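## Task

Bench tube prep, scene 1. (1) Weigh tube A, the red-capped tube now in rack RK well C5: set it upright on the centre of the balance pan, close the balance door, then press PRINT. During this weighing, tube C (orange cap, now in dry block DB well A1) must not be inside the balance's glass enclosure. (2) Seat tube A fully down in bore B3 of the magnet block MG. (3) Weigh tube C by the same procedure. (4) Seat tube C fully down in well A5 of rack RK. (5) Close the balance door. (6) Seat tube B, the blue-capped tube now in RK D1, fully down in bore B5 of mixer MX. (7) Press the mixer's START key and keep tube B in that bore until the green lamp on top of the mixer turns off. (8) Move the spectrophotometer SP lever to DOWN. Every tube placed must be pushed to the bottom of its hole. Tubes that belong to others must remain seated and must never be gripped. All stations must stay upright and level on the bench mat. Nothing counts if it only holds because the robot is holding it at the end. Finish by opening the gripper and backing away.

## Robot and tools

Robot: one 7-joint arm with a two-finger parallel gripper, plus a single camera, cam_wrist (672x504), mounted on the wrist. The fingers extend along the gripper's own +z axis and close along its y axis. end_effector_position is the spot midway between the pads when closed; the fingertips stick out about 19 mm past it when closed and about 6 mm when fully open, and closing pushes the tips roughly 13 mm farther outward, so keep that clearance over surfaces.

Frame: scene frame, origin on the table surface right under the arm base, +z up, +x forward, +y to the left when facing along +x. Positions are in metres, orientations are quaternions written w first (qw, qx, qy, qz). The reported hand position can be a little off, especially when reaching far. Station layout: rack RK is closest to the base; behind it, left to right, stand DB, MX, SP, BAL, MG. None are fastened. From a station's front, row A is nearest and column 1 is leftmost. The balance door is the upper glass pane and opens by sliding away from the viewer; PRINT is the white key on the sloped front, and the green lamp lights if PRINT is pressed while the door is shut. The mixer's START is on its sloped front; touching or bumping its shaking block aborts the run and lights a red lamp, after which it must be restarted.

A row is 9 numbers: x, y, z, qw, qx, qy, qz, position, speed. The first seven are an absolute target pose for the gripper in the scene frame, not an offset. position (range -1 to 1) sets finger opening: +1 is 85 mm wide, 0 about 41 mm, about -0.8 pads touching, -1 closes until blocked (full grip, roughly 190 to 235 N per pad). speed (-1 to 1) sets finger speed: about 20 mm/s at -1, 85 at 0, 150 at +1. To hold softly, open, then close to just under the object's width. Fingers keep their spot until position changes by at least 0.01, though they re-close by themselves if the object slips or is lost. position_measured_pct is roughly 50 - 50*position; 0 means fully open, a stop below about 90 means something is held, about 90 or more means pads met.

execute_actions takes "actions": a list holding zero or one item. Empty list: just report state. {"rows": [...], "steps": n}: up to 15 rows, n from 1 to 15 (default 15), each control step being 1/30 s; each row drives one step and the final row is reused for the remaining steps. {"steps": n} alone, n up to 300, waits until n steps have elapsed since the previous result, reply time included. Optional "pictures" boolean. A target more than 0.6 m from the last reported position along any gripper axis is rejected and nothing moves. Each step the commanded pose is limited to 70 mm and 16 degrees from the measured pose; after the action the arm continues only to that limited pose, so check the result and send the remainder. Repeat the desired quaternion in every row rather than copying a possibly drifted reported one.

move: "target" is one 9-number row as above (absolute pose plus finger settings, which are applied at the start); "speed" is path top speed in m/s, 0.002 to 0.5, default 0.25, with rotation limited to twice that in rad/s. It travels a straight line lasting 0.5 to 10 s (cut off at 10 s), rotating the short way, and does not avoid obstacles; real speed may overshoot, especially with the arm nearly straight. Faster moves and targets set deeper past a contact hit and press harder. Its result adds a "move:" line: done, off_target, moving, held or fault, plus limits such as paced (pose clipped) or held (check blocked some steps), and the distance from target.



Result lines: the state gives end_effector_position and end_effector_quat_wxyz; "Hand target" is where the controller is currently driving; "pose unreachable" and HELD mean the clearance check (which treats the mount as part of the arm) changed or blocked commands. MOTOR HOT appears from 60 °C; at 75 °C an OVER-TEMPERATURE FAULT lets the arm sag. A TORQUE FAULT (contact torque at a joint's load limit: 47.5 N m for the first four joints, 29.9 for the wrist ones, held weight included) freezes the arm for 10 s.

Avoid: knocking anything off the table (ends the scene), tipping or shifting stations, dropping or slipping tubes, slamming or shoving hard, gripping others' tubes, holding loads for long while thinking, and leaving anything resting against the gripper at the end. Simulated disturbances may nudge loose items occasionally. Seat every tube to the bottom, then open and retreat.

Each tool is called after "Emit:" as name(argument=value, ...), one argument or row to a line, values as JSON.

## Session

Emit:
execute_actions(
  actions=[],
)

Scene clock: 0.00 s of 27600.00 s.
end_effector_position=(+0.5417, +0.0088, +0.3502) position_measured_pct=0.0 end_effector_quat_wxyz=(-0.019, +0.663, +0.734, -0.143)
Joint positions: [-0.262  0.79   0.401  0.706 -0.097  1.893  0.124]
Joint velocities: [ 0.     0.    -0.001  0.    -0.     0.    -0.   ]
Hand target: +0.542, +0.009, +0.350; -0.019, +0.663, +0.734, -0.143

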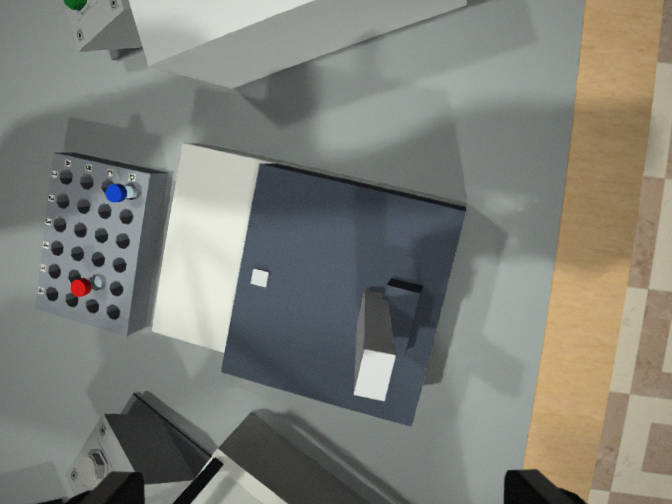

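Emit:
move(
  target=[0.42,-0.05,0.55,0,0.7071,0.7071,0,1,0],
)

Scene clock: 8.77 s of 27600.00 s.
end_effector_position=(+0.4198, -0.0501, +0.5498) position_measured_pct=0.0 end_effector_quat_wxyz=(-0.001, +0.707, +0.707, +0.000)
Joint positions: [-0.14   0.343  0.443  0.769 -0.174  2.047  0.186]
Joint velocities: [ 0.004 -0.001  0.005 -0.001 -0.001  0.     0.   ]
Hand target: +0.420, -0.050, +0.550; -0.000, +0.708, +0.707, +0.000
Off the commanded pose: 0.000 m, 0 deg.
move: done

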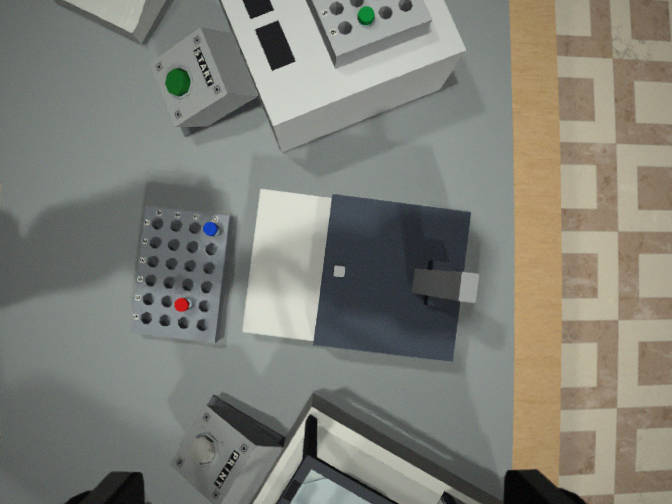

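Emit:
move(
  target=[0.36,0.2,0.55,0,0.7071,0.7071,0,1,0],
)

Emit:
move(
  target=[0.36,-0.33,0.55,0,0.7071,0.7071,0,1,0],
)

Scene clock: 20.10 s of 27600.00 s.
end_effector_position=(+0.3602, +0.1999, +0.5501) position_measured_pct=0.0 end_effector_quat_wxyz=(-0.001, +0.707, +0.707, +0.001)
Joint positions: [-0.72   0.294  0.295  0.818 -0.098  2.026 -0.495]
Joint velocities: [-0.006  0.003 -0.007 -0.002  0.003  0.    -0.002]
Hand target: +0.360, +0.200, +0.550; -0.001, +0.707, +0.707, +0.001
Off the commanded pose: 0.000 m, 0 deg.
move: done

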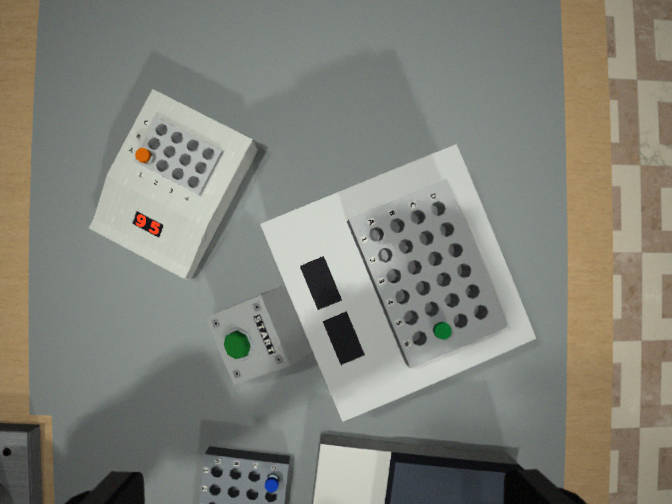

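Scene clock: 22.80 s of 27600.00 s.
end_effector_position=(+0.3598, -0.3298, +0.5496) position_measured_pct=0.0 end_effector_quat_wxyz=(+0.029, +0.706, +0.707, -0.002)
Joint positions: [ 0.577  0.523  0.466  0.491 -0.285  2.096  0.816]
Joint velocities: [ 0.09  -0.01  -0.283 -0.019  0.168  0.    -0.071]
Hand target: +0.360, -0.330, +0.549; +0.029, +0.707, +0.707, -0.002
Off the commanded pose: 0.001 m, 3 deg.
joint sent to its limit — the command would take joint 6 (wrist pitch) past its upper limit, so that joint was sent only as far as its limit.
move: off_target

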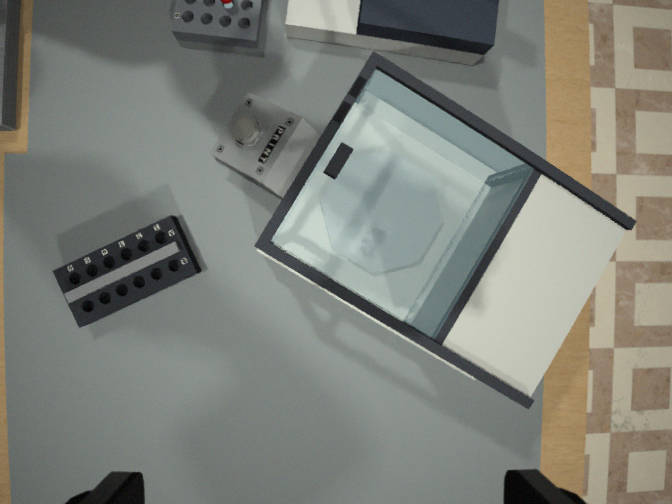

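Emit:
zoom_image(
  camera="cam_wrist",
  region=[200,40,500,265],
)

Emit:
zoom_image(
  camera="cam_wrist",
  region=[40,190,240,340],
)

Region (200, 40, 500, 265) of cam_wrist's 672x504 image, scaled by 1.680; it fills the top 378 rows of this view, and the rest is white.

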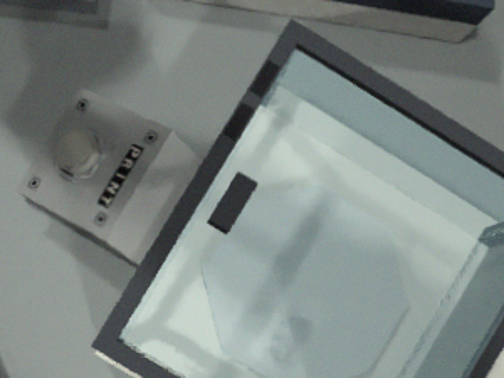

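Region (40, 190, 240, 340) of cam_wrist's 672x504 image, scaled by 2.520; it fills the top 378 rows of this view, and the rest is white.

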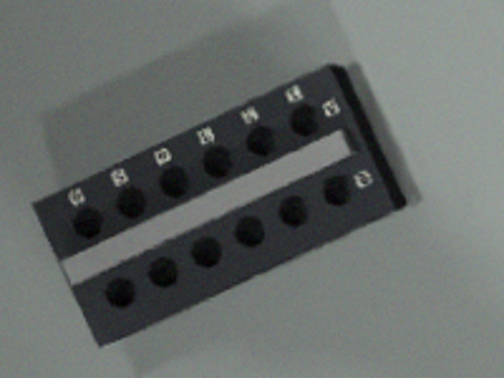

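Emit:
move(
  target=[0.272,-0.046,0.30,0,0.7071,0.7071,0,1,0],
  speed=0.3,
)

Emit:
move(
  target=[0.272,-0.046,0.20,0,0.7071,0.7071,0,1,0],
)

Scene clock: 45.30 s of 27600.00 s.
end_effector_position=(+0.2722, -0.0462, +0.2994) position_measured_pct=0.0 end_effector_quat_wxyz=(-0.001, +0.707, +0.707, +0.002)
Joint positions: [-0.055 -0.048  0.157  2.036 -0.003  1.142  0.091]
Joint velocities: [-0.001 -0.005 -0.009  0.002 -0.    -0.001  0.001]
Hand target: +0.272, -0.046, +0.299; -0.001, +0.707, +0.707, +0.002
Off the commanded pose: 0.001 m, 0 deg.
move: done

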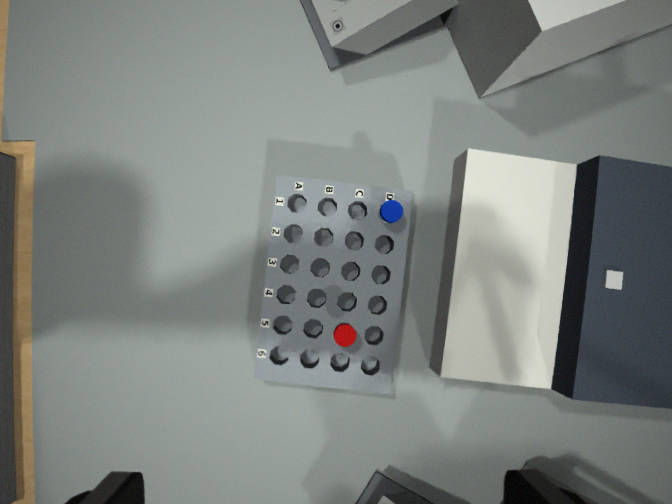

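Scene clock: 46.17 s of 27600.00 s.
end_effector_position=(+0.2722, -0.0460, +0.2003) position_measured_pct=0.0 end_effector_quat_wxyz=(+0.000, +0.707, +0.707, +0.000)
Joint positions: [-0.044  0.117  0.161  2.251 -0.037  0.765  0.13 ]
Joint velocities: [ 0.001  0.007  0.001  0.001 -0.    -0.002  0.001]
Hand target: +0.272, -0.046, +0.200; +0.000, +0.707, +0.707, -0.000
Off the commanded pose: 0.000 m, 0 deg.
move: done

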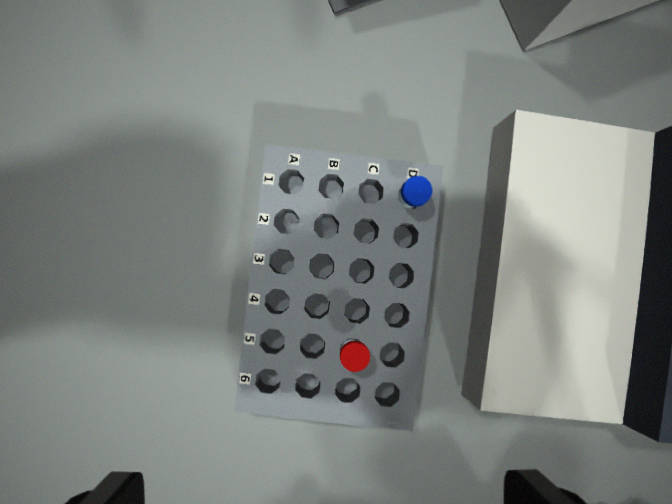

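Emit:
move(
  target=[0.288,-0.025,0.11,0,0.7071,0.7071,0,-0.45,0],
)

Scene clock: 66.63 s of 27600.00 s.
end_effector_position=(+0.2881, -0.0251, +0.1102) position_measured_pct=72.6 end_effector_quat_wxyz=(+0.000, +0.707, +0.707, -0.000)
Joint positions: [-0.061  0.382  0.104  2.345 -0.112  0.409  0.126]
Joint velocities: [-0.     0.002 -0.001 -0.     0.     0.     0.002]
Hand target: +0.288, -0.025, +0.110; +0.000, +0.707, +0.707, -0.000
Off the commanded pose: 0.000 m, 0 deg.
move: done

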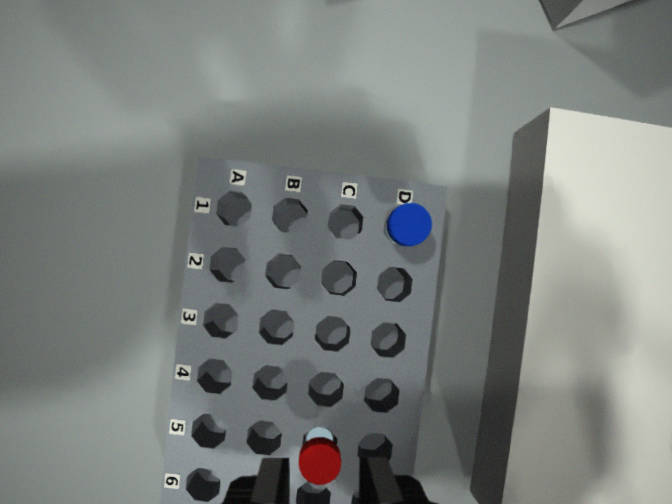

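Emit:
move(
  target=[0.288,-0.025,0.11,0,1,0,0,-0.45,0],
  speed=0.4,
)

Scene clock: 80.40 s of 27600.00 s.
end_effector_position=(+0.2879, -0.0255, +0.1101) position_measured_pct=72.6 end_effector_quat_wxyz=(+0.000, +1.000, -0.001, -0.000)
Joint positions: [-0.402  0.433  0.554  2.356 -0.538  0.459 -0.986]
Joint velocities: [-0.005  0.002 -0.004  0.     0.004  0.001 -0.004]
Hand target: +0.288, -0.025, +0.110; +0.000, +1.000, -0.000, -0.000
Off the commanded pose: 0.001 m, 0 deg.
move: done

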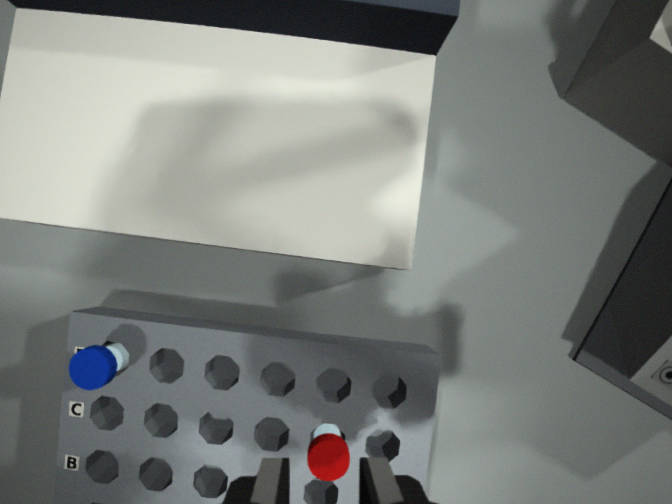

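Emit:
move(
  target=[0.30,-0.08,0.34,0,0.93,0.367,0,-0.45,0],
  speed=0.3,
)

Emit:
move(
  target=[0.39,-0.29,0.40,0,0.878,0.479,0,-0.45,0],
  speed=0.3,
)

Scene clock: 104.47 s of 27600.00 s.
end_effector_position=(+0.2999, -0.0796, +0.3395) position_measured_pct=72.6 end_effector_quat_wxyz=(-0.001, +0.930, +0.367, +0.000)
Joint positions: [-0.495 -0.017  0.703  1.866  0.     1.28  -0.624]
Joint velocities: [ 0.001 -0.     0.001 -0.002 -0.     0.002  0.001]
Hand target: +0.300, -0.080, +0.340; -0.001, +0.930, +0.367, +0.000
Off the commanded pose: 0.001 m, 0 deg.
move: done

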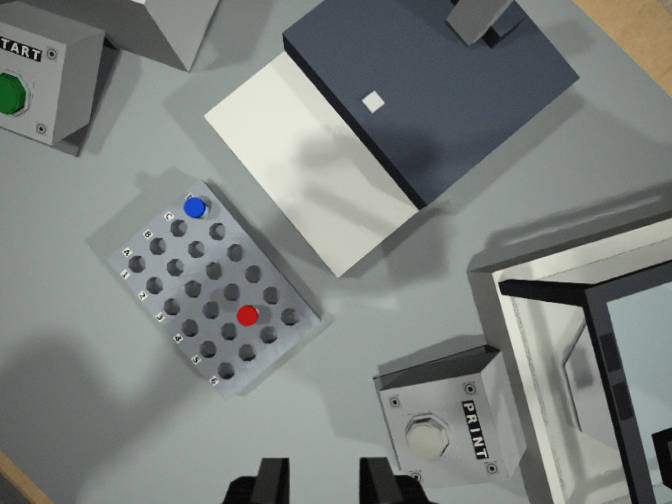

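Scene clock: 106.00 s of 27600.00 s.
end_effector_position=(+0.3898, -0.2901, +0.4008) position_measured_pct=72.6 end_effector_quat_wxyz=(+0.001, +0.878, +0.479, -0.001)
Joint positions: [ 0.164  0.493  0.825  1.157 -0.366  1.626  0.319]
Joint velocities: [ 0.003  0.004  0.002 -0.001 -0.001 -0.001 -0.   ]
Hand target: +0.390, -0.290, +0.401; +0.001, +0.878, +0.479, -0.001
Off the commanded pose: 0.001 m, 0 deg.
move: done

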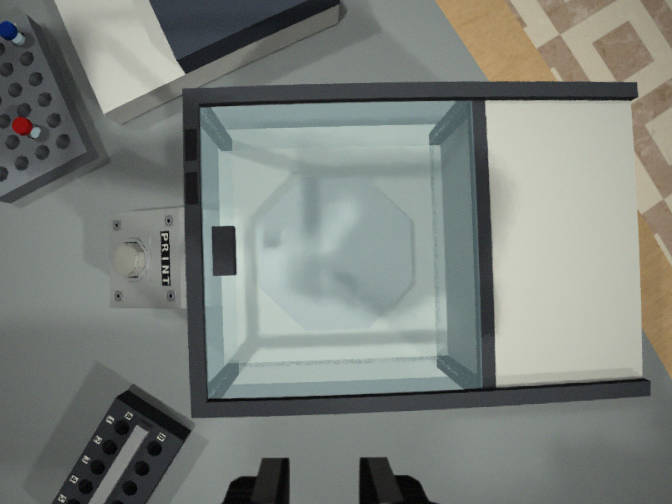

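Emit:
move(
  target=[0.39,-0.29,0.33,0,0.878,0.479,0,-0.45,0],
  speed=0.2,
)

Scene clock: 112.97 s of 27600.00 s.
end_effector_position=(+0.3900, -0.2901, +0.3300) position_measured_pct=72.6 end_effector_quat_wxyz=(+0.000, +0.878, +0.479, -0.000)
Joint positions: [ 0.139  0.519  0.809  1.356 -0.384  1.42   0.354]
Joint velocities: [-0.002 -0.001  0.001  0.002  0.    -0.002  0.   ]
Hand target: +0.390, -0.290, +0.330; +0.000, +0.878, +0.479, -0.000
Off the commanded pose: 0.000 m, 0 deg.
move: done

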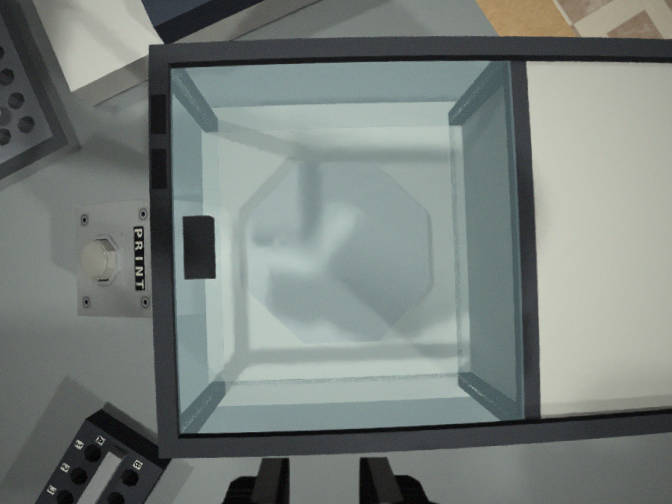

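Emit:
zoom_image(
  camera="cam_wrist",
  region=[70,180,270,330],
)

Region (70, 180, 270, 330) of cam_wrist's 672x504 image, scaled by 2.520; it fills the top 378 rows of this view, and the rest is white.

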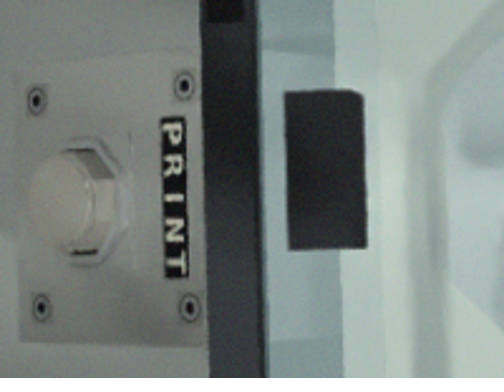

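Emit:
move(
  target=[0.3865,-0.2086,0.31,0,0.8716,0.4902,0,-0.3,0],
  speed=0.2,
)

Emit:
zoom_image(
  camera="cam_wrist",
  region=[220,354,420,504],
)

Scene clock: 137.73 s of 27600.00 s.
end_effector_position=(+0.3865, -0.2088, +0.3098) position_measured_pct=65.1 end_effector_quat_wxyz=(-0.000, +0.872, +0.490, +0.000)
Joint positions: [-0.089  0.412  0.819  1.571 -0.322  1.291  0.218]
Joint velocities: [-0.003 -0.002 -0.002 -0.     0.001 -0.    -0.001]
Hand target: +0.387, -0.209, +0.310; -0.000, +0.872, +0.490, +0.000
Off the commanded pose: 0.000 m, 0 deg.
move: done

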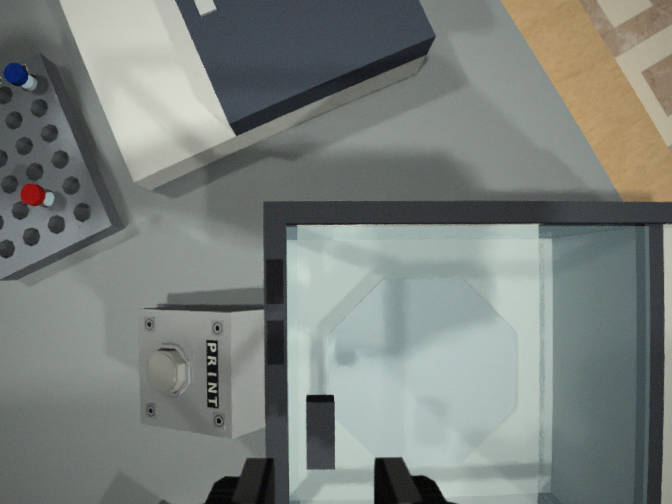

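Region (220, 354, 420, 504) of cam_wrist's 672x504 image, scaled by 2.520; it fills the top 378 rows of this view, and the rest is white.

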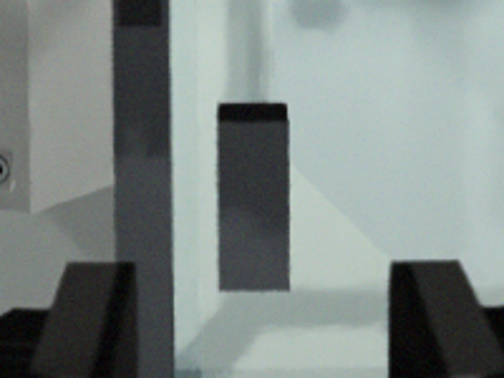

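Emit:
move(
  target=[0.3888,-0.2103,0.27,0,0.963,-0.2698,0,-0.1,0],
  speed=0.4,
)

Emit:
move(
  target=[0.3888,-0.2103,0.236,0,0.963,-0.2698,0,-0.1,0],
  speed=0.04,
)

Emit:
move(
  target=[0.3888,-0.2103,0.236,0,0.963,-0.2698,0,-0.42,-0.5],
  speed=0.04,
)

Scene clock: 157.50 s of 27600.00 s.
end_effector_position=(+0.3887, -0.2105, +0.2703) position_measured_pct=54.8 end_effector_quat_wxyz=(+0.000, +0.963, -0.270, +0.000)
Joint positions: [-0.26   0.62   1.205  1.651 -0.612  1.295 -1.072]
Joint velocities: [-0.001  0.004 -0.002 -0.     0.002 -0.001 -0.003]
Hand target: +0.389, -0.210, +0.270; +0.000, +0.963, -0.270, -0.000
Off the commanded pose: 0.000 m, 0 deg.
move: done

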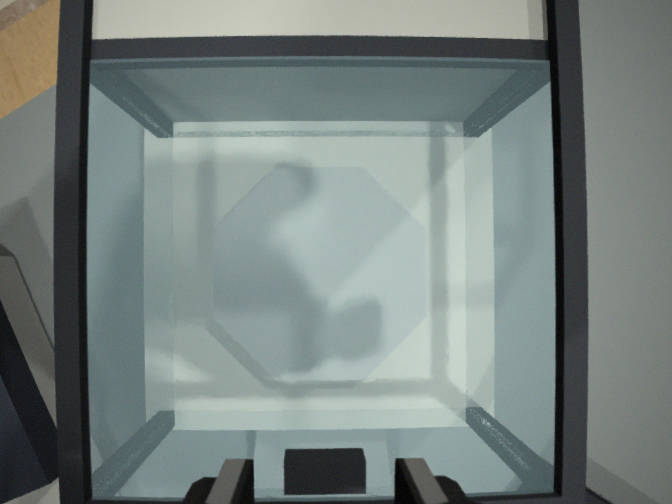

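Scene clock: 158.60 s of 27600.00 s.
end_effector_position=(+0.3889, -0.2102, +0.2361) position_measured_pct=54.8 end_effector_quat_wxyz=(+0.000, +0.963, -0.270, +0.000)
Joint positions: [-0.241  0.659  1.167  1.713 -0.658  1.213 -1.033]
Joint velocities: [ 0.003  0.001 -0.     0.001  0.    -0.     0.   ]
Hand target: +0.389, -0.210, +0.236; +0.000, +0.963, -0.270, -0.000
Off the commanded pose: 0.000 m, 0 deg.
move: done

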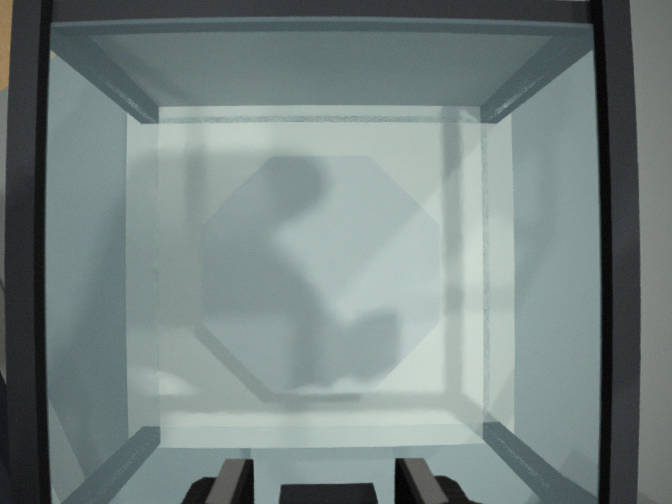

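Scene clock: 159.30 s of 27600.00 s.
end_effector_position=(+0.3885, -0.2109, +0.2363) position_measured_pct=68.3 end_effector_quat_wxyz=(+0.000, +0.963, -0.270, +0.000)
Joint positions: [-0.241  0.658  1.167  1.713 -0.657  1.213 -1.033]
Joint velocities: [ 0.001 -0.    -0.001  0.001  0.    -0.     0.   ]
Hand target: +0.389, -0.210, +0.236; +0.000, +0.963, -0.270, -0.000
Off the commanded pose: 0.001 m, 0 deg.
move: done

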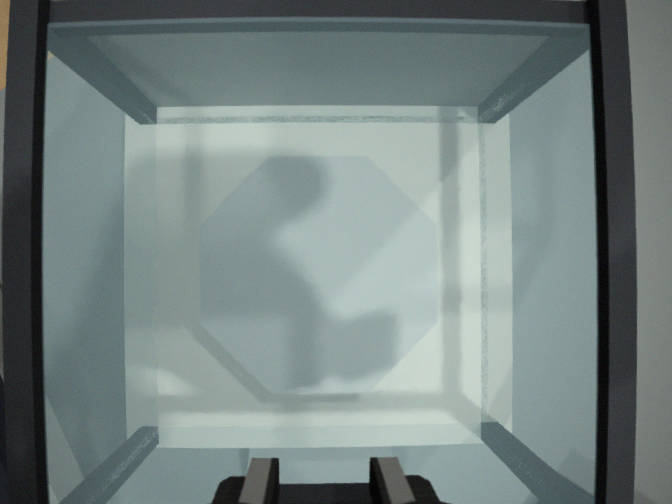

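Emit:
move(
  target=[0.4571,-0.2519,0.236,0,0.963,-0.2698,0,-0.42,-0.5],
  speed=0.05,
)

Scene clock: 187.30 s of 27600.00 s.
end_effector_position=(+0.4572, -0.2517, +0.2368) position_measured_pct=68.3 end_effector_quat_wxyz=(+0.000, +0.963, -0.270, +0.000)
Joint positions: [-0.073  0.797  1.084  1.421 -0.72   1.341 -1.086]
Joint velocities: [ 0.003  0.003 -0.    -0.005 -0.001  0.     0.001]
Hand target: +0.457, -0.252, +0.236; +0.000, +0.963, -0.270, +0.000
Off the commanded pose: 0.001 m, 0 deg.
move: done

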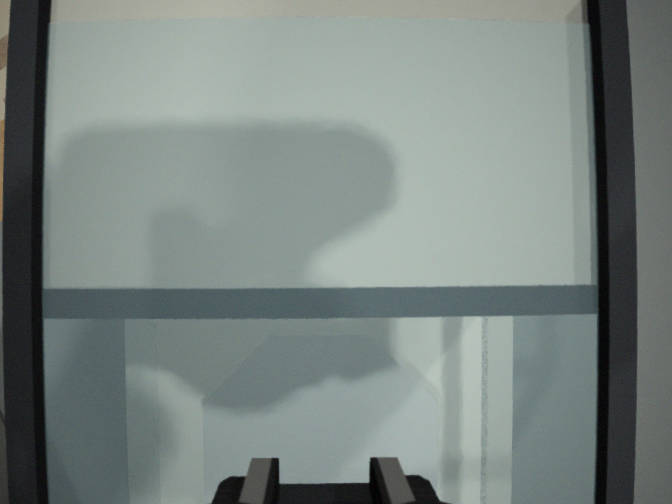

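Emit:
move(
  target=[0.4827,-0.2675,0.236,0,0.963,-0.2698,0,-0.42,-0.5],
  speed=0.03,
)

Scene clock: 199.40 s of 27600.00 s.
end_effector_position=(+0.4831, -0.2671, +0.2370) position_measured_pct=68.3 end_effector_quat_wxyz=(-0.000, +0.963, -0.269, +0.001)
Joint positions: [-0.012  0.85   1.06   1.296 -0.742  1.394 -1.118]
Joint velocities: [ 0.001  0.002  0.001 -0.004 -0.002  0.001  0.001]
Hand target: +0.483, -0.267, +0.236; +0.000, +0.963, -0.270, +0.000
Off the commanded pose: 0.001 m, 0 deg.
move: done

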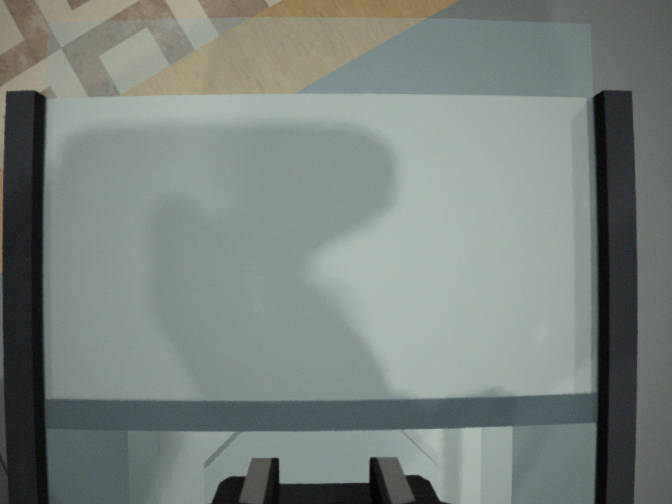

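Emit:
move(
  target=[0.4930,-0.2737,0.236,0,0.963,-0.2698,0,-0.42,-0.5],
  speed=0.02,
)

Emit:
move(
  target=[0.4930,-0.2737,0.236,0,0.963,-0.2698,0,-0.1,0],
)

Emit:
move(
  target=[0.4930,-0.2737,0.27,0,0.963,-0.2698,0,-0.1,0],
  speed=0.15,
)

Emit:
move(
  target=[0.3888,-0.2103,0.28,0,0.963,-0.2698,0,-0.1,0],
)

Scene clock: 207.93 s of 27600.00 s.
end_effector_position=(+0.4921, -0.2725, +0.2370) position_measured_pct=68.3 end_effector_quat_wxyz=(-0.001, +0.963, -0.270, -0.001)
Joint positions: [ 0.012  0.871  1.051  1.244 -0.75   1.419 -1.133]
Joint velocities: [ 0.001  0.001 -0.001 -0.001 -0.001  0.003 -0.001]
Hand target: +0.493, -0.274, +0.236; +0.000, +0.963, -0.270, +0.000
Off the commanded pose: 0.002 m, 0 deg.
move: done

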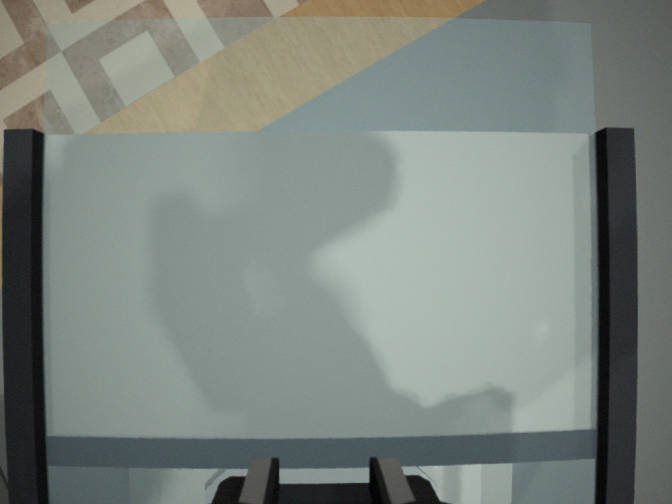

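Scene clock: 208.63 s of 27600.00 s.
end_effector_position=(+0.4930, -0.2737, +0.2360) position_measured_pct=54.8 end_effector_quat_wxyz=(+0.000, +0.963, -0.270, +0.000)
Joint positions: [ 0.014  0.873  1.05   1.243 -0.751  1.415 -1.133]
Joint velocities: [ 0.001 -0.    -0.001 -0.001  0.001  0.001  0.   ]
Hand target: +0.493, -0.274, +0.236; +0.000, +0.963, -0.270, +0.000
Off the commanded pose: 0.000 m, 0 deg.
move: done

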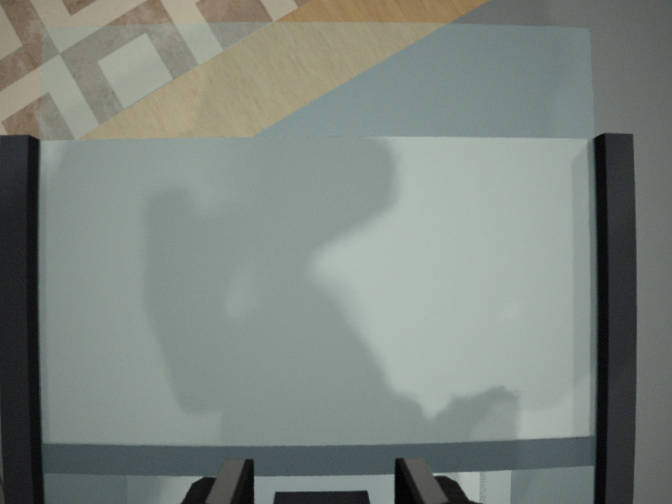

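Scene clock: 209.37 s of 27600.00 s.
end_effector_position=(+0.4930, -0.2736, +0.2699) position_measured_pct=54.8 end_effector_quat_wxyz=(-0.000, +0.963, -0.270, -0.000)
Joint positions: [ 0.023  0.843  1.066  1.176 -0.727  1.493 -1.161]
Joint velocities: [ 0.002 -0.001 -0.    -0.001 -0.     0.001  0.001]
Hand target: +0.493, -0.274, +0.270; -0.000, +0.963, -0.270, +0.000
Off the commanded pose: 0.000 m, 0 deg.
move: done

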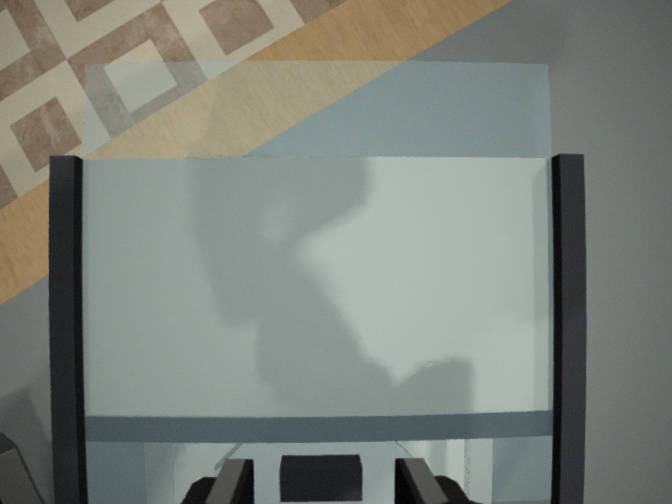

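Scene clock: 210.47 s of 27600.00 s.
end_effector_position=(+0.3885, -0.2106, +0.2795) position_measured_pct=54.8 end_effector_quat_wxyz=(-0.000, +0.963, -0.270, -0.000)
Joint positions: [-0.26   0.607  1.207  1.632 -0.596  1.316 -1.086]
Joint velocities: [-0.006 -0.003 -0.     0.001  0.     0.001  0.   ]
Hand target: +0.389, -0.210, +0.280; -0.000, +0.963, -0.270, -0.000
Off the commanded pose: 0.001 m, 0 deg.
move: done

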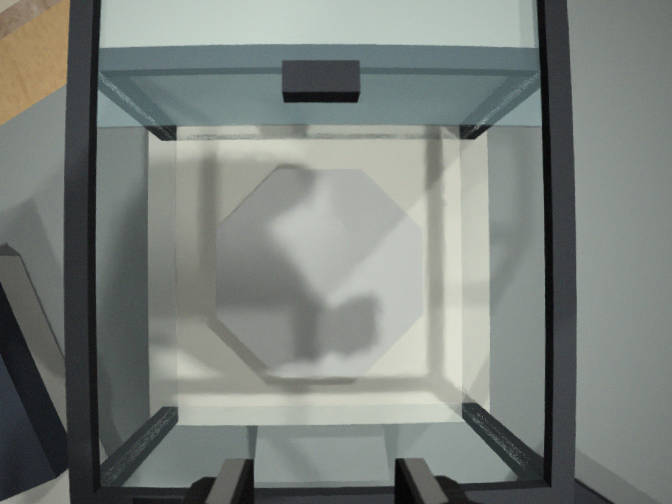

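Emit:
move(
  target=[0.33,-0.10,0.28,0,0.8716,0.4902,0,-0.35,0],
  speed=0.45,
)

Emit:
move(
  target=[0.287,-0.0275,0.11,0,0.2698,0.963,0,-0.35,0],
  speed=0.45,
)

Scene clock: 238.27 s of 27600.00 s.
end_effector_position=(+0.3302, -0.0999, +0.2794) position_measured_pct=67.5 end_effector_quat_wxyz=(-0.001, +0.872, +0.490, +0.000)
Joint positions: [-0.524  0.199  0.925  1.923 -0.191  1.098 -0.081]
Joint velocities: [-0.001 -0.007 -0.001 -0.     0.001 -0.001 -0.001]
Hand target: +0.330, -0.100, +0.280; -0.001, +0.872, +0.490, +0.001
Off the commanded pose: 0.001 m, 0 deg.
move: done

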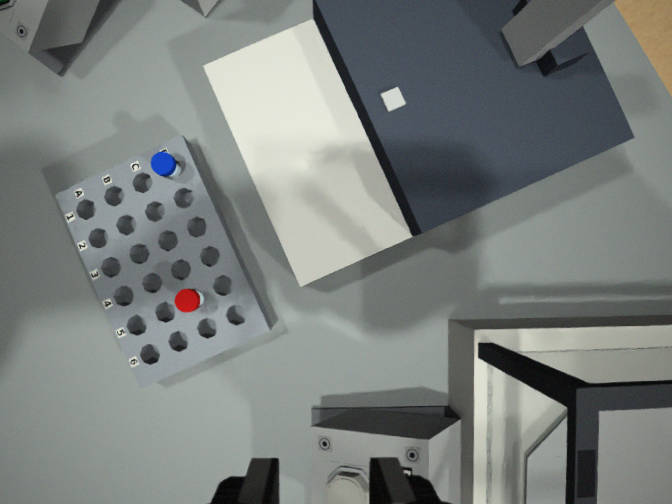

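Scene clock: 240.47 s of 27600.00 s.
end_effector_position=(+0.2874, -0.0271, +0.1103) position_measured_pct=67.5 end_effector_quat_wxyz=(+0.000, +0.269, +0.963, -0.000)
Joint positions: [-0.246  0.399  0.351  2.353 -0.347  0.423  1.411]
Joint velocities: [ 0.011  0.005  0.006  0.001 -0.006 -0.     0.008]
Hand target: +0.287, -0.028, +0.110; +0.000, +0.270, +0.963, -0.000
Off the commanded pose: 0.001 m, 0 deg.
move: done

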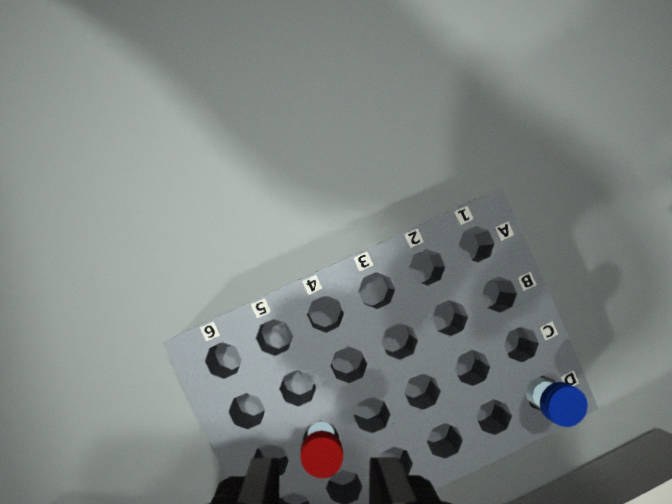

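Emit:
move(
  target=[0.287,-0.0275,0.053,0,0.2698,0.963,0,-0.35,0],
  speed=0.08,
)

Emit:
move(
  target=[0.287,-0.0275,0.053,0,0.2698,0.963,0,-0.62,-0.5],
  speed=0.08,
)

Emit:
move(
  target=[0.287,-0.0275,0.12,0,0.2698,0.963,0,-0.62,-0.5],
  speed=0.08,
)

Scene clock: 249.20 s of 27600.00 s.
end_effector_position=(+0.2873, -0.0274, +0.0533) position_measured_pct=67.5 end_effector_quat_wxyz=(+0.000, +0.269, +0.963, -0.000)
Joint positions: [-0.088  0.571  0.154  2.392 -0.481  0.193  1.528]
Joint velocities: [ 0.01   0.008  0.001  0.    -0.002 -0.002  0.004]
Hand target: +0.287, -0.028, +0.053; +0.000, +0.270, +0.963, -0.001
Off the commanded pose: 0.000 m, 0 deg.
move: done

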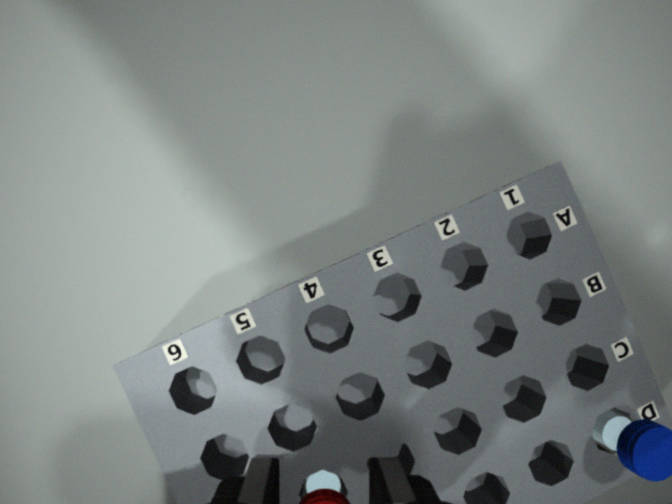

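Scene clock: 249.90 s of 27600.00 s.
end_effector_position=(+0.2872, -0.0275, +0.0532) position_measured_pct=79.8 end_effector_quat_wxyz=(+0.000, +0.270, +0.963, +0.000)
Joint positions: [-0.085  0.572  0.152  2.393 -0.482  0.193  1.528]
Joint velocities: [ 0.     0.001  0.001 -0.001 -0.     0.    -0.001]
Hand target: +0.287, -0.028, +0.053; -0.000, +0.270, +0.963, -0.000
Off the commanded pose: 0.000 m, 0 deg.
move: done

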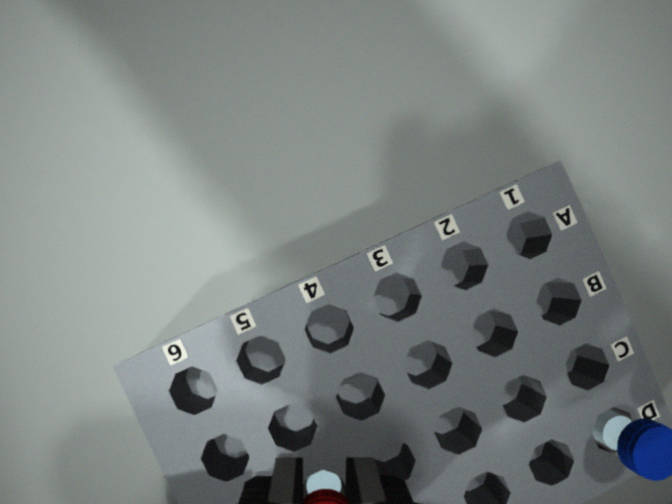

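Scene clock: 251.03 s of 27600.00 s.
end_effector_position=(+0.2868, -0.0276, +0.1197) position_measured_pct=79.8 end_effector_quat_wxyz=(-0.000, +0.270, +0.963, +0.000)
Joint positions: [-0.266  0.372  0.378  2.344 -0.325  0.462  1.39 ]
Joint velocities: [-0.007 -0.008 -0.003 -0.     0.003  0.001 -0.004]
Hand target: +0.287, -0.027, +0.120; -0.000, +0.270, +0.963, +0.001
Off the commanded pose: 0.000 m, 0 deg.
move: done

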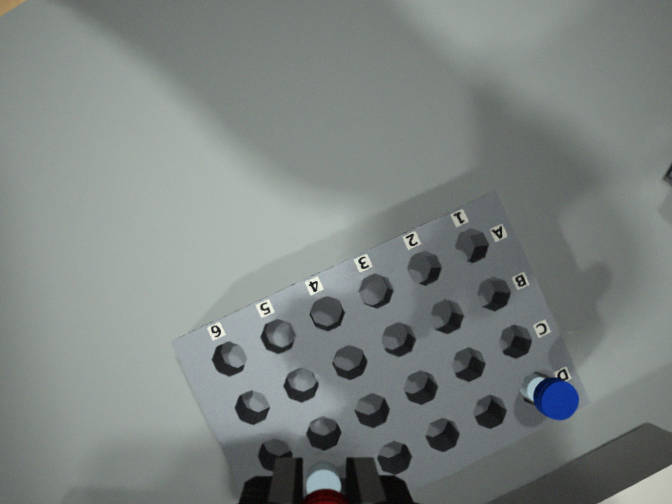

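Emit:
move(
  target=[0.31,-0.07,0.30,0,0.2698,0.963,0,-0.66,-0.5],
  speed=0.25,
)

Emit:
move(
  target=[0.435,-0.239,0.30,0,0.2698,0.963,0,-0.66,-0.5],
  speed=0.25,
)

Emit:
move(
  target=[0.435,-0.239,0.19,0,0.2698,0.963,0,-0.66,-0.5],
  speed=0.12,
)

Scene clock: 264.13 s of 27600.00 s.
end_effector_position=(+0.3098, -0.0698, +0.2996) position_measured_pct=80.6 end_effector_quat_wxyz=(-0.000, +0.270, +0.963, +0.001)
Joint positions: [-0.325  0.052  0.527  1.943 -0.039  1.145  1.229]
Joint velocities: [-0.    -0.003 -0.    -0.001  0.    -0.001 -0.001]
Hand target: +0.310, -0.070, +0.300; -0.000, +0.270, +0.963, +0.001
Off the commanded pose: 0.000 m, 0 deg.
move: done

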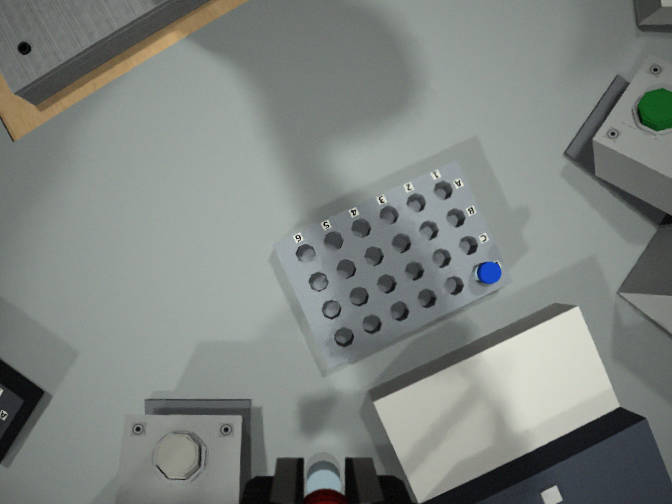

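Scene clock: 265.60 s of 27600.00 s.
end_effector_position=(+0.4349, -0.2391, +0.3007) position_measured_pct=80.6 end_effector_quat_wxyz=(+0.000, +0.270, +0.963, -0.001)
Joint positions: [ 0.112  0.516  0.605  1.386 -0.303  1.324  1.74 ]
Joint velocities: [ 0.004  0.004  0.001 -0.001 -0.001 -0.001  0.   ]
Hand target: +0.435, -0.239, +0.301; +0.000, +0.270, +0.963, -0.001
Off the commanded pose: 0.001 m, 0 deg.
move: done

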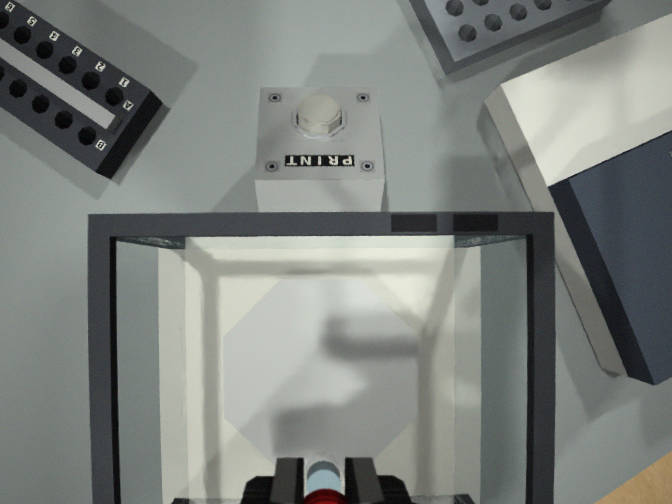

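Scene clock: 266.87 s of 27600.00 s.
end_effector_position=(+0.4351, -0.2391, +0.1902) position_measured_pct=80.6 end_effector_quat_wxyz=(+0.000, +0.270, +0.963, -0.000)
Joint positions: [ 0.135  0.629  0.552  1.581 -0.38   1.033  1.809]
Joint velocities: [ 0.001  0.002 -0.    -0.    -0.001  0.002  0.   ]
Hand target: +0.435, -0.239, +0.190; -0.000, +0.270, +0.963, -0.000
Off the commanded pose: 0.000 m, 0 deg.
move: done

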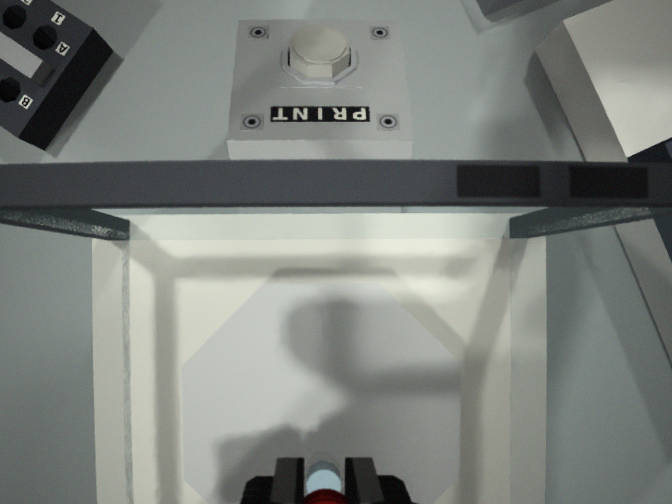

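Emit:
move(
  target=[0.435,-0.239,0.148,0,0.2698,0.963,0,-0.66,-0.5],
  speed=0.06,
)

Emit:
move(
  target=[0.435,-0.239,0.139,0,0.2698,0.963,0,-0.66,-0.5],
  speed=0.01,
)

Emit:
zoom_image(
  camera="cam_wrist",
  region=[240,384,400,504],
)

Scene clock: 276.27 s of 27600.00 s.
end_effector_position=(+0.4351, -0.2390, +0.1481) position_measured_pct=80.6 end_effector_quat_wxyz=(+0.000, +0.270, +0.963, -0.000)
Joint positions: [ 0.153  0.687  0.521  1.632 -0.419  0.929  1.841]
Joint velocities: [0.003 0.002 0.002 0.    0.    0.    0.001]
Hand target: +0.435, -0.239, +0.148; -0.000, +0.270, +0.963, -0.000
Off the commanded pose: 0.000 m, 0 deg.
move: done

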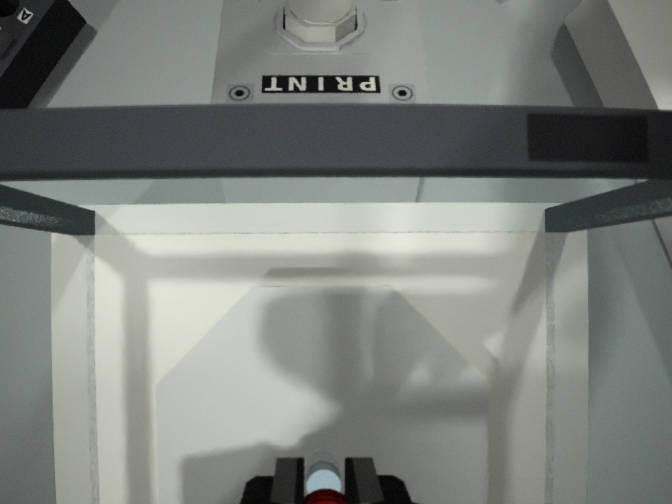

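Scene clock: 277.40 s of 27600.00 s.
end_effector_position=(+0.4350, -0.2390, +0.1390) position_measured_pct=80.6 end_effector_quat_wxyz=(+0.000, +0.270, +0.963, -0.000)
Joint positions: [ 0.157  0.7    0.513  1.641 -0.428  0.907  1.848]
Joint velocities: [ 0.  0. -0. -0.  0. -0. -0.]
Hand target: +0.435, -0.239, +0.139; -0.000, +0.270, +0.963, -0.000
Off the commanded pose: 0.000 m, 0 deg.
move: done

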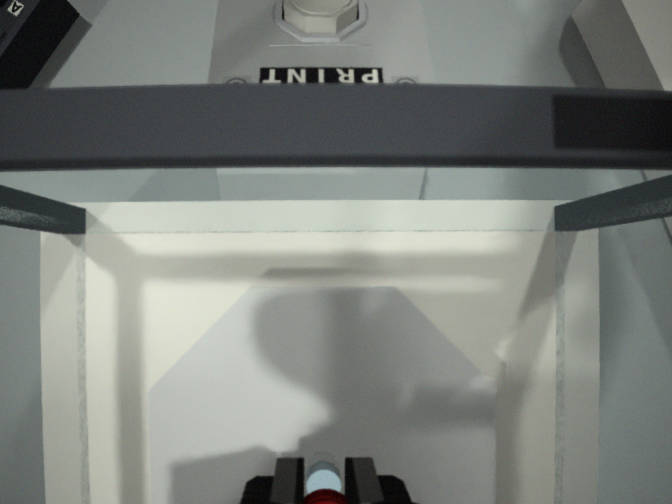

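Region (240, 384, 400, 504) of cam_wrist's 672x504 image, scaled by 3.150; it fills the top 378 rows of this view, and the rest is white.

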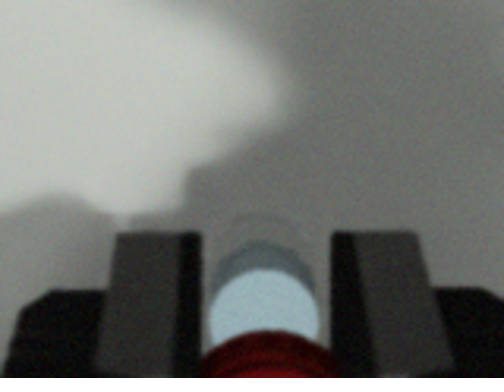

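Emit:
move(
  target=[0.435,-0.239,0.127,0,0.2698,0.963,0,-0.66,-0.5],
  speed=0.012,
)

Emit:
move(
  target=[0.435,-0.239,0.122,0,0.2698,0.963,0,-0.66,-0.5],
  speed=0.008,
)

Scene clock: 284.73 s of 27600.00 s.
end_effector_position=(+0.4353, -0.2392, +0.1283) position_measured_pct=80.6 end_effector_quat_wxyz=(+0.001, +0.270, +0.963, +0.000)
Joint positions: [ 0.163  0.716  0.503  1.651 -0.439  0.88   1.857]
Joint velocities: [-0.001 -0.001 -0.001  0.    -0.001 -0.001  0.001]
Hand target: +0.435, -0.239, +0.127; -0.000, +0.270, +0.963, -0.000
Off the commanded pose: 0.001 m, 0 deg.
move: done

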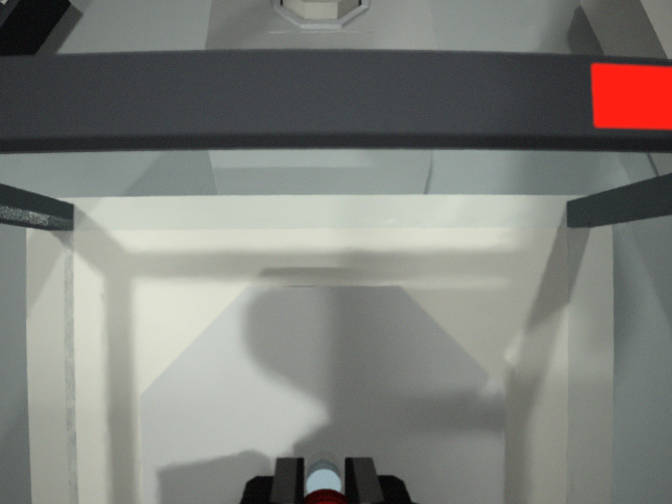

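Scene clock: 285.73 s of 27600.00 s.
end_effector_position=(+0.4371, -0.2404, +0.1278) position_measured_pct=80.6 end_effector_quat_wxyz=(+0.005, +0.270, +0.963, -0.000)
Joint positions: [ 0.166  0.716  0.501  1.654 -0.444  0.87   1.861]
Joint velocities: [ 0.001 -0.001 -0.001 -0.     0.    -0.     0.001]
Hand target: +0.435, -0.239, +0.122; -0.000, +0.270, +0.963, -0.000
Off the commanded pose: 0.006 m, 1 deg.
move: off_target

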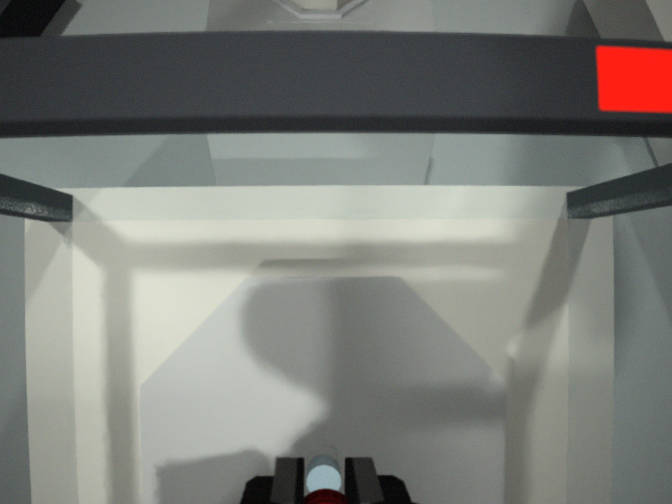

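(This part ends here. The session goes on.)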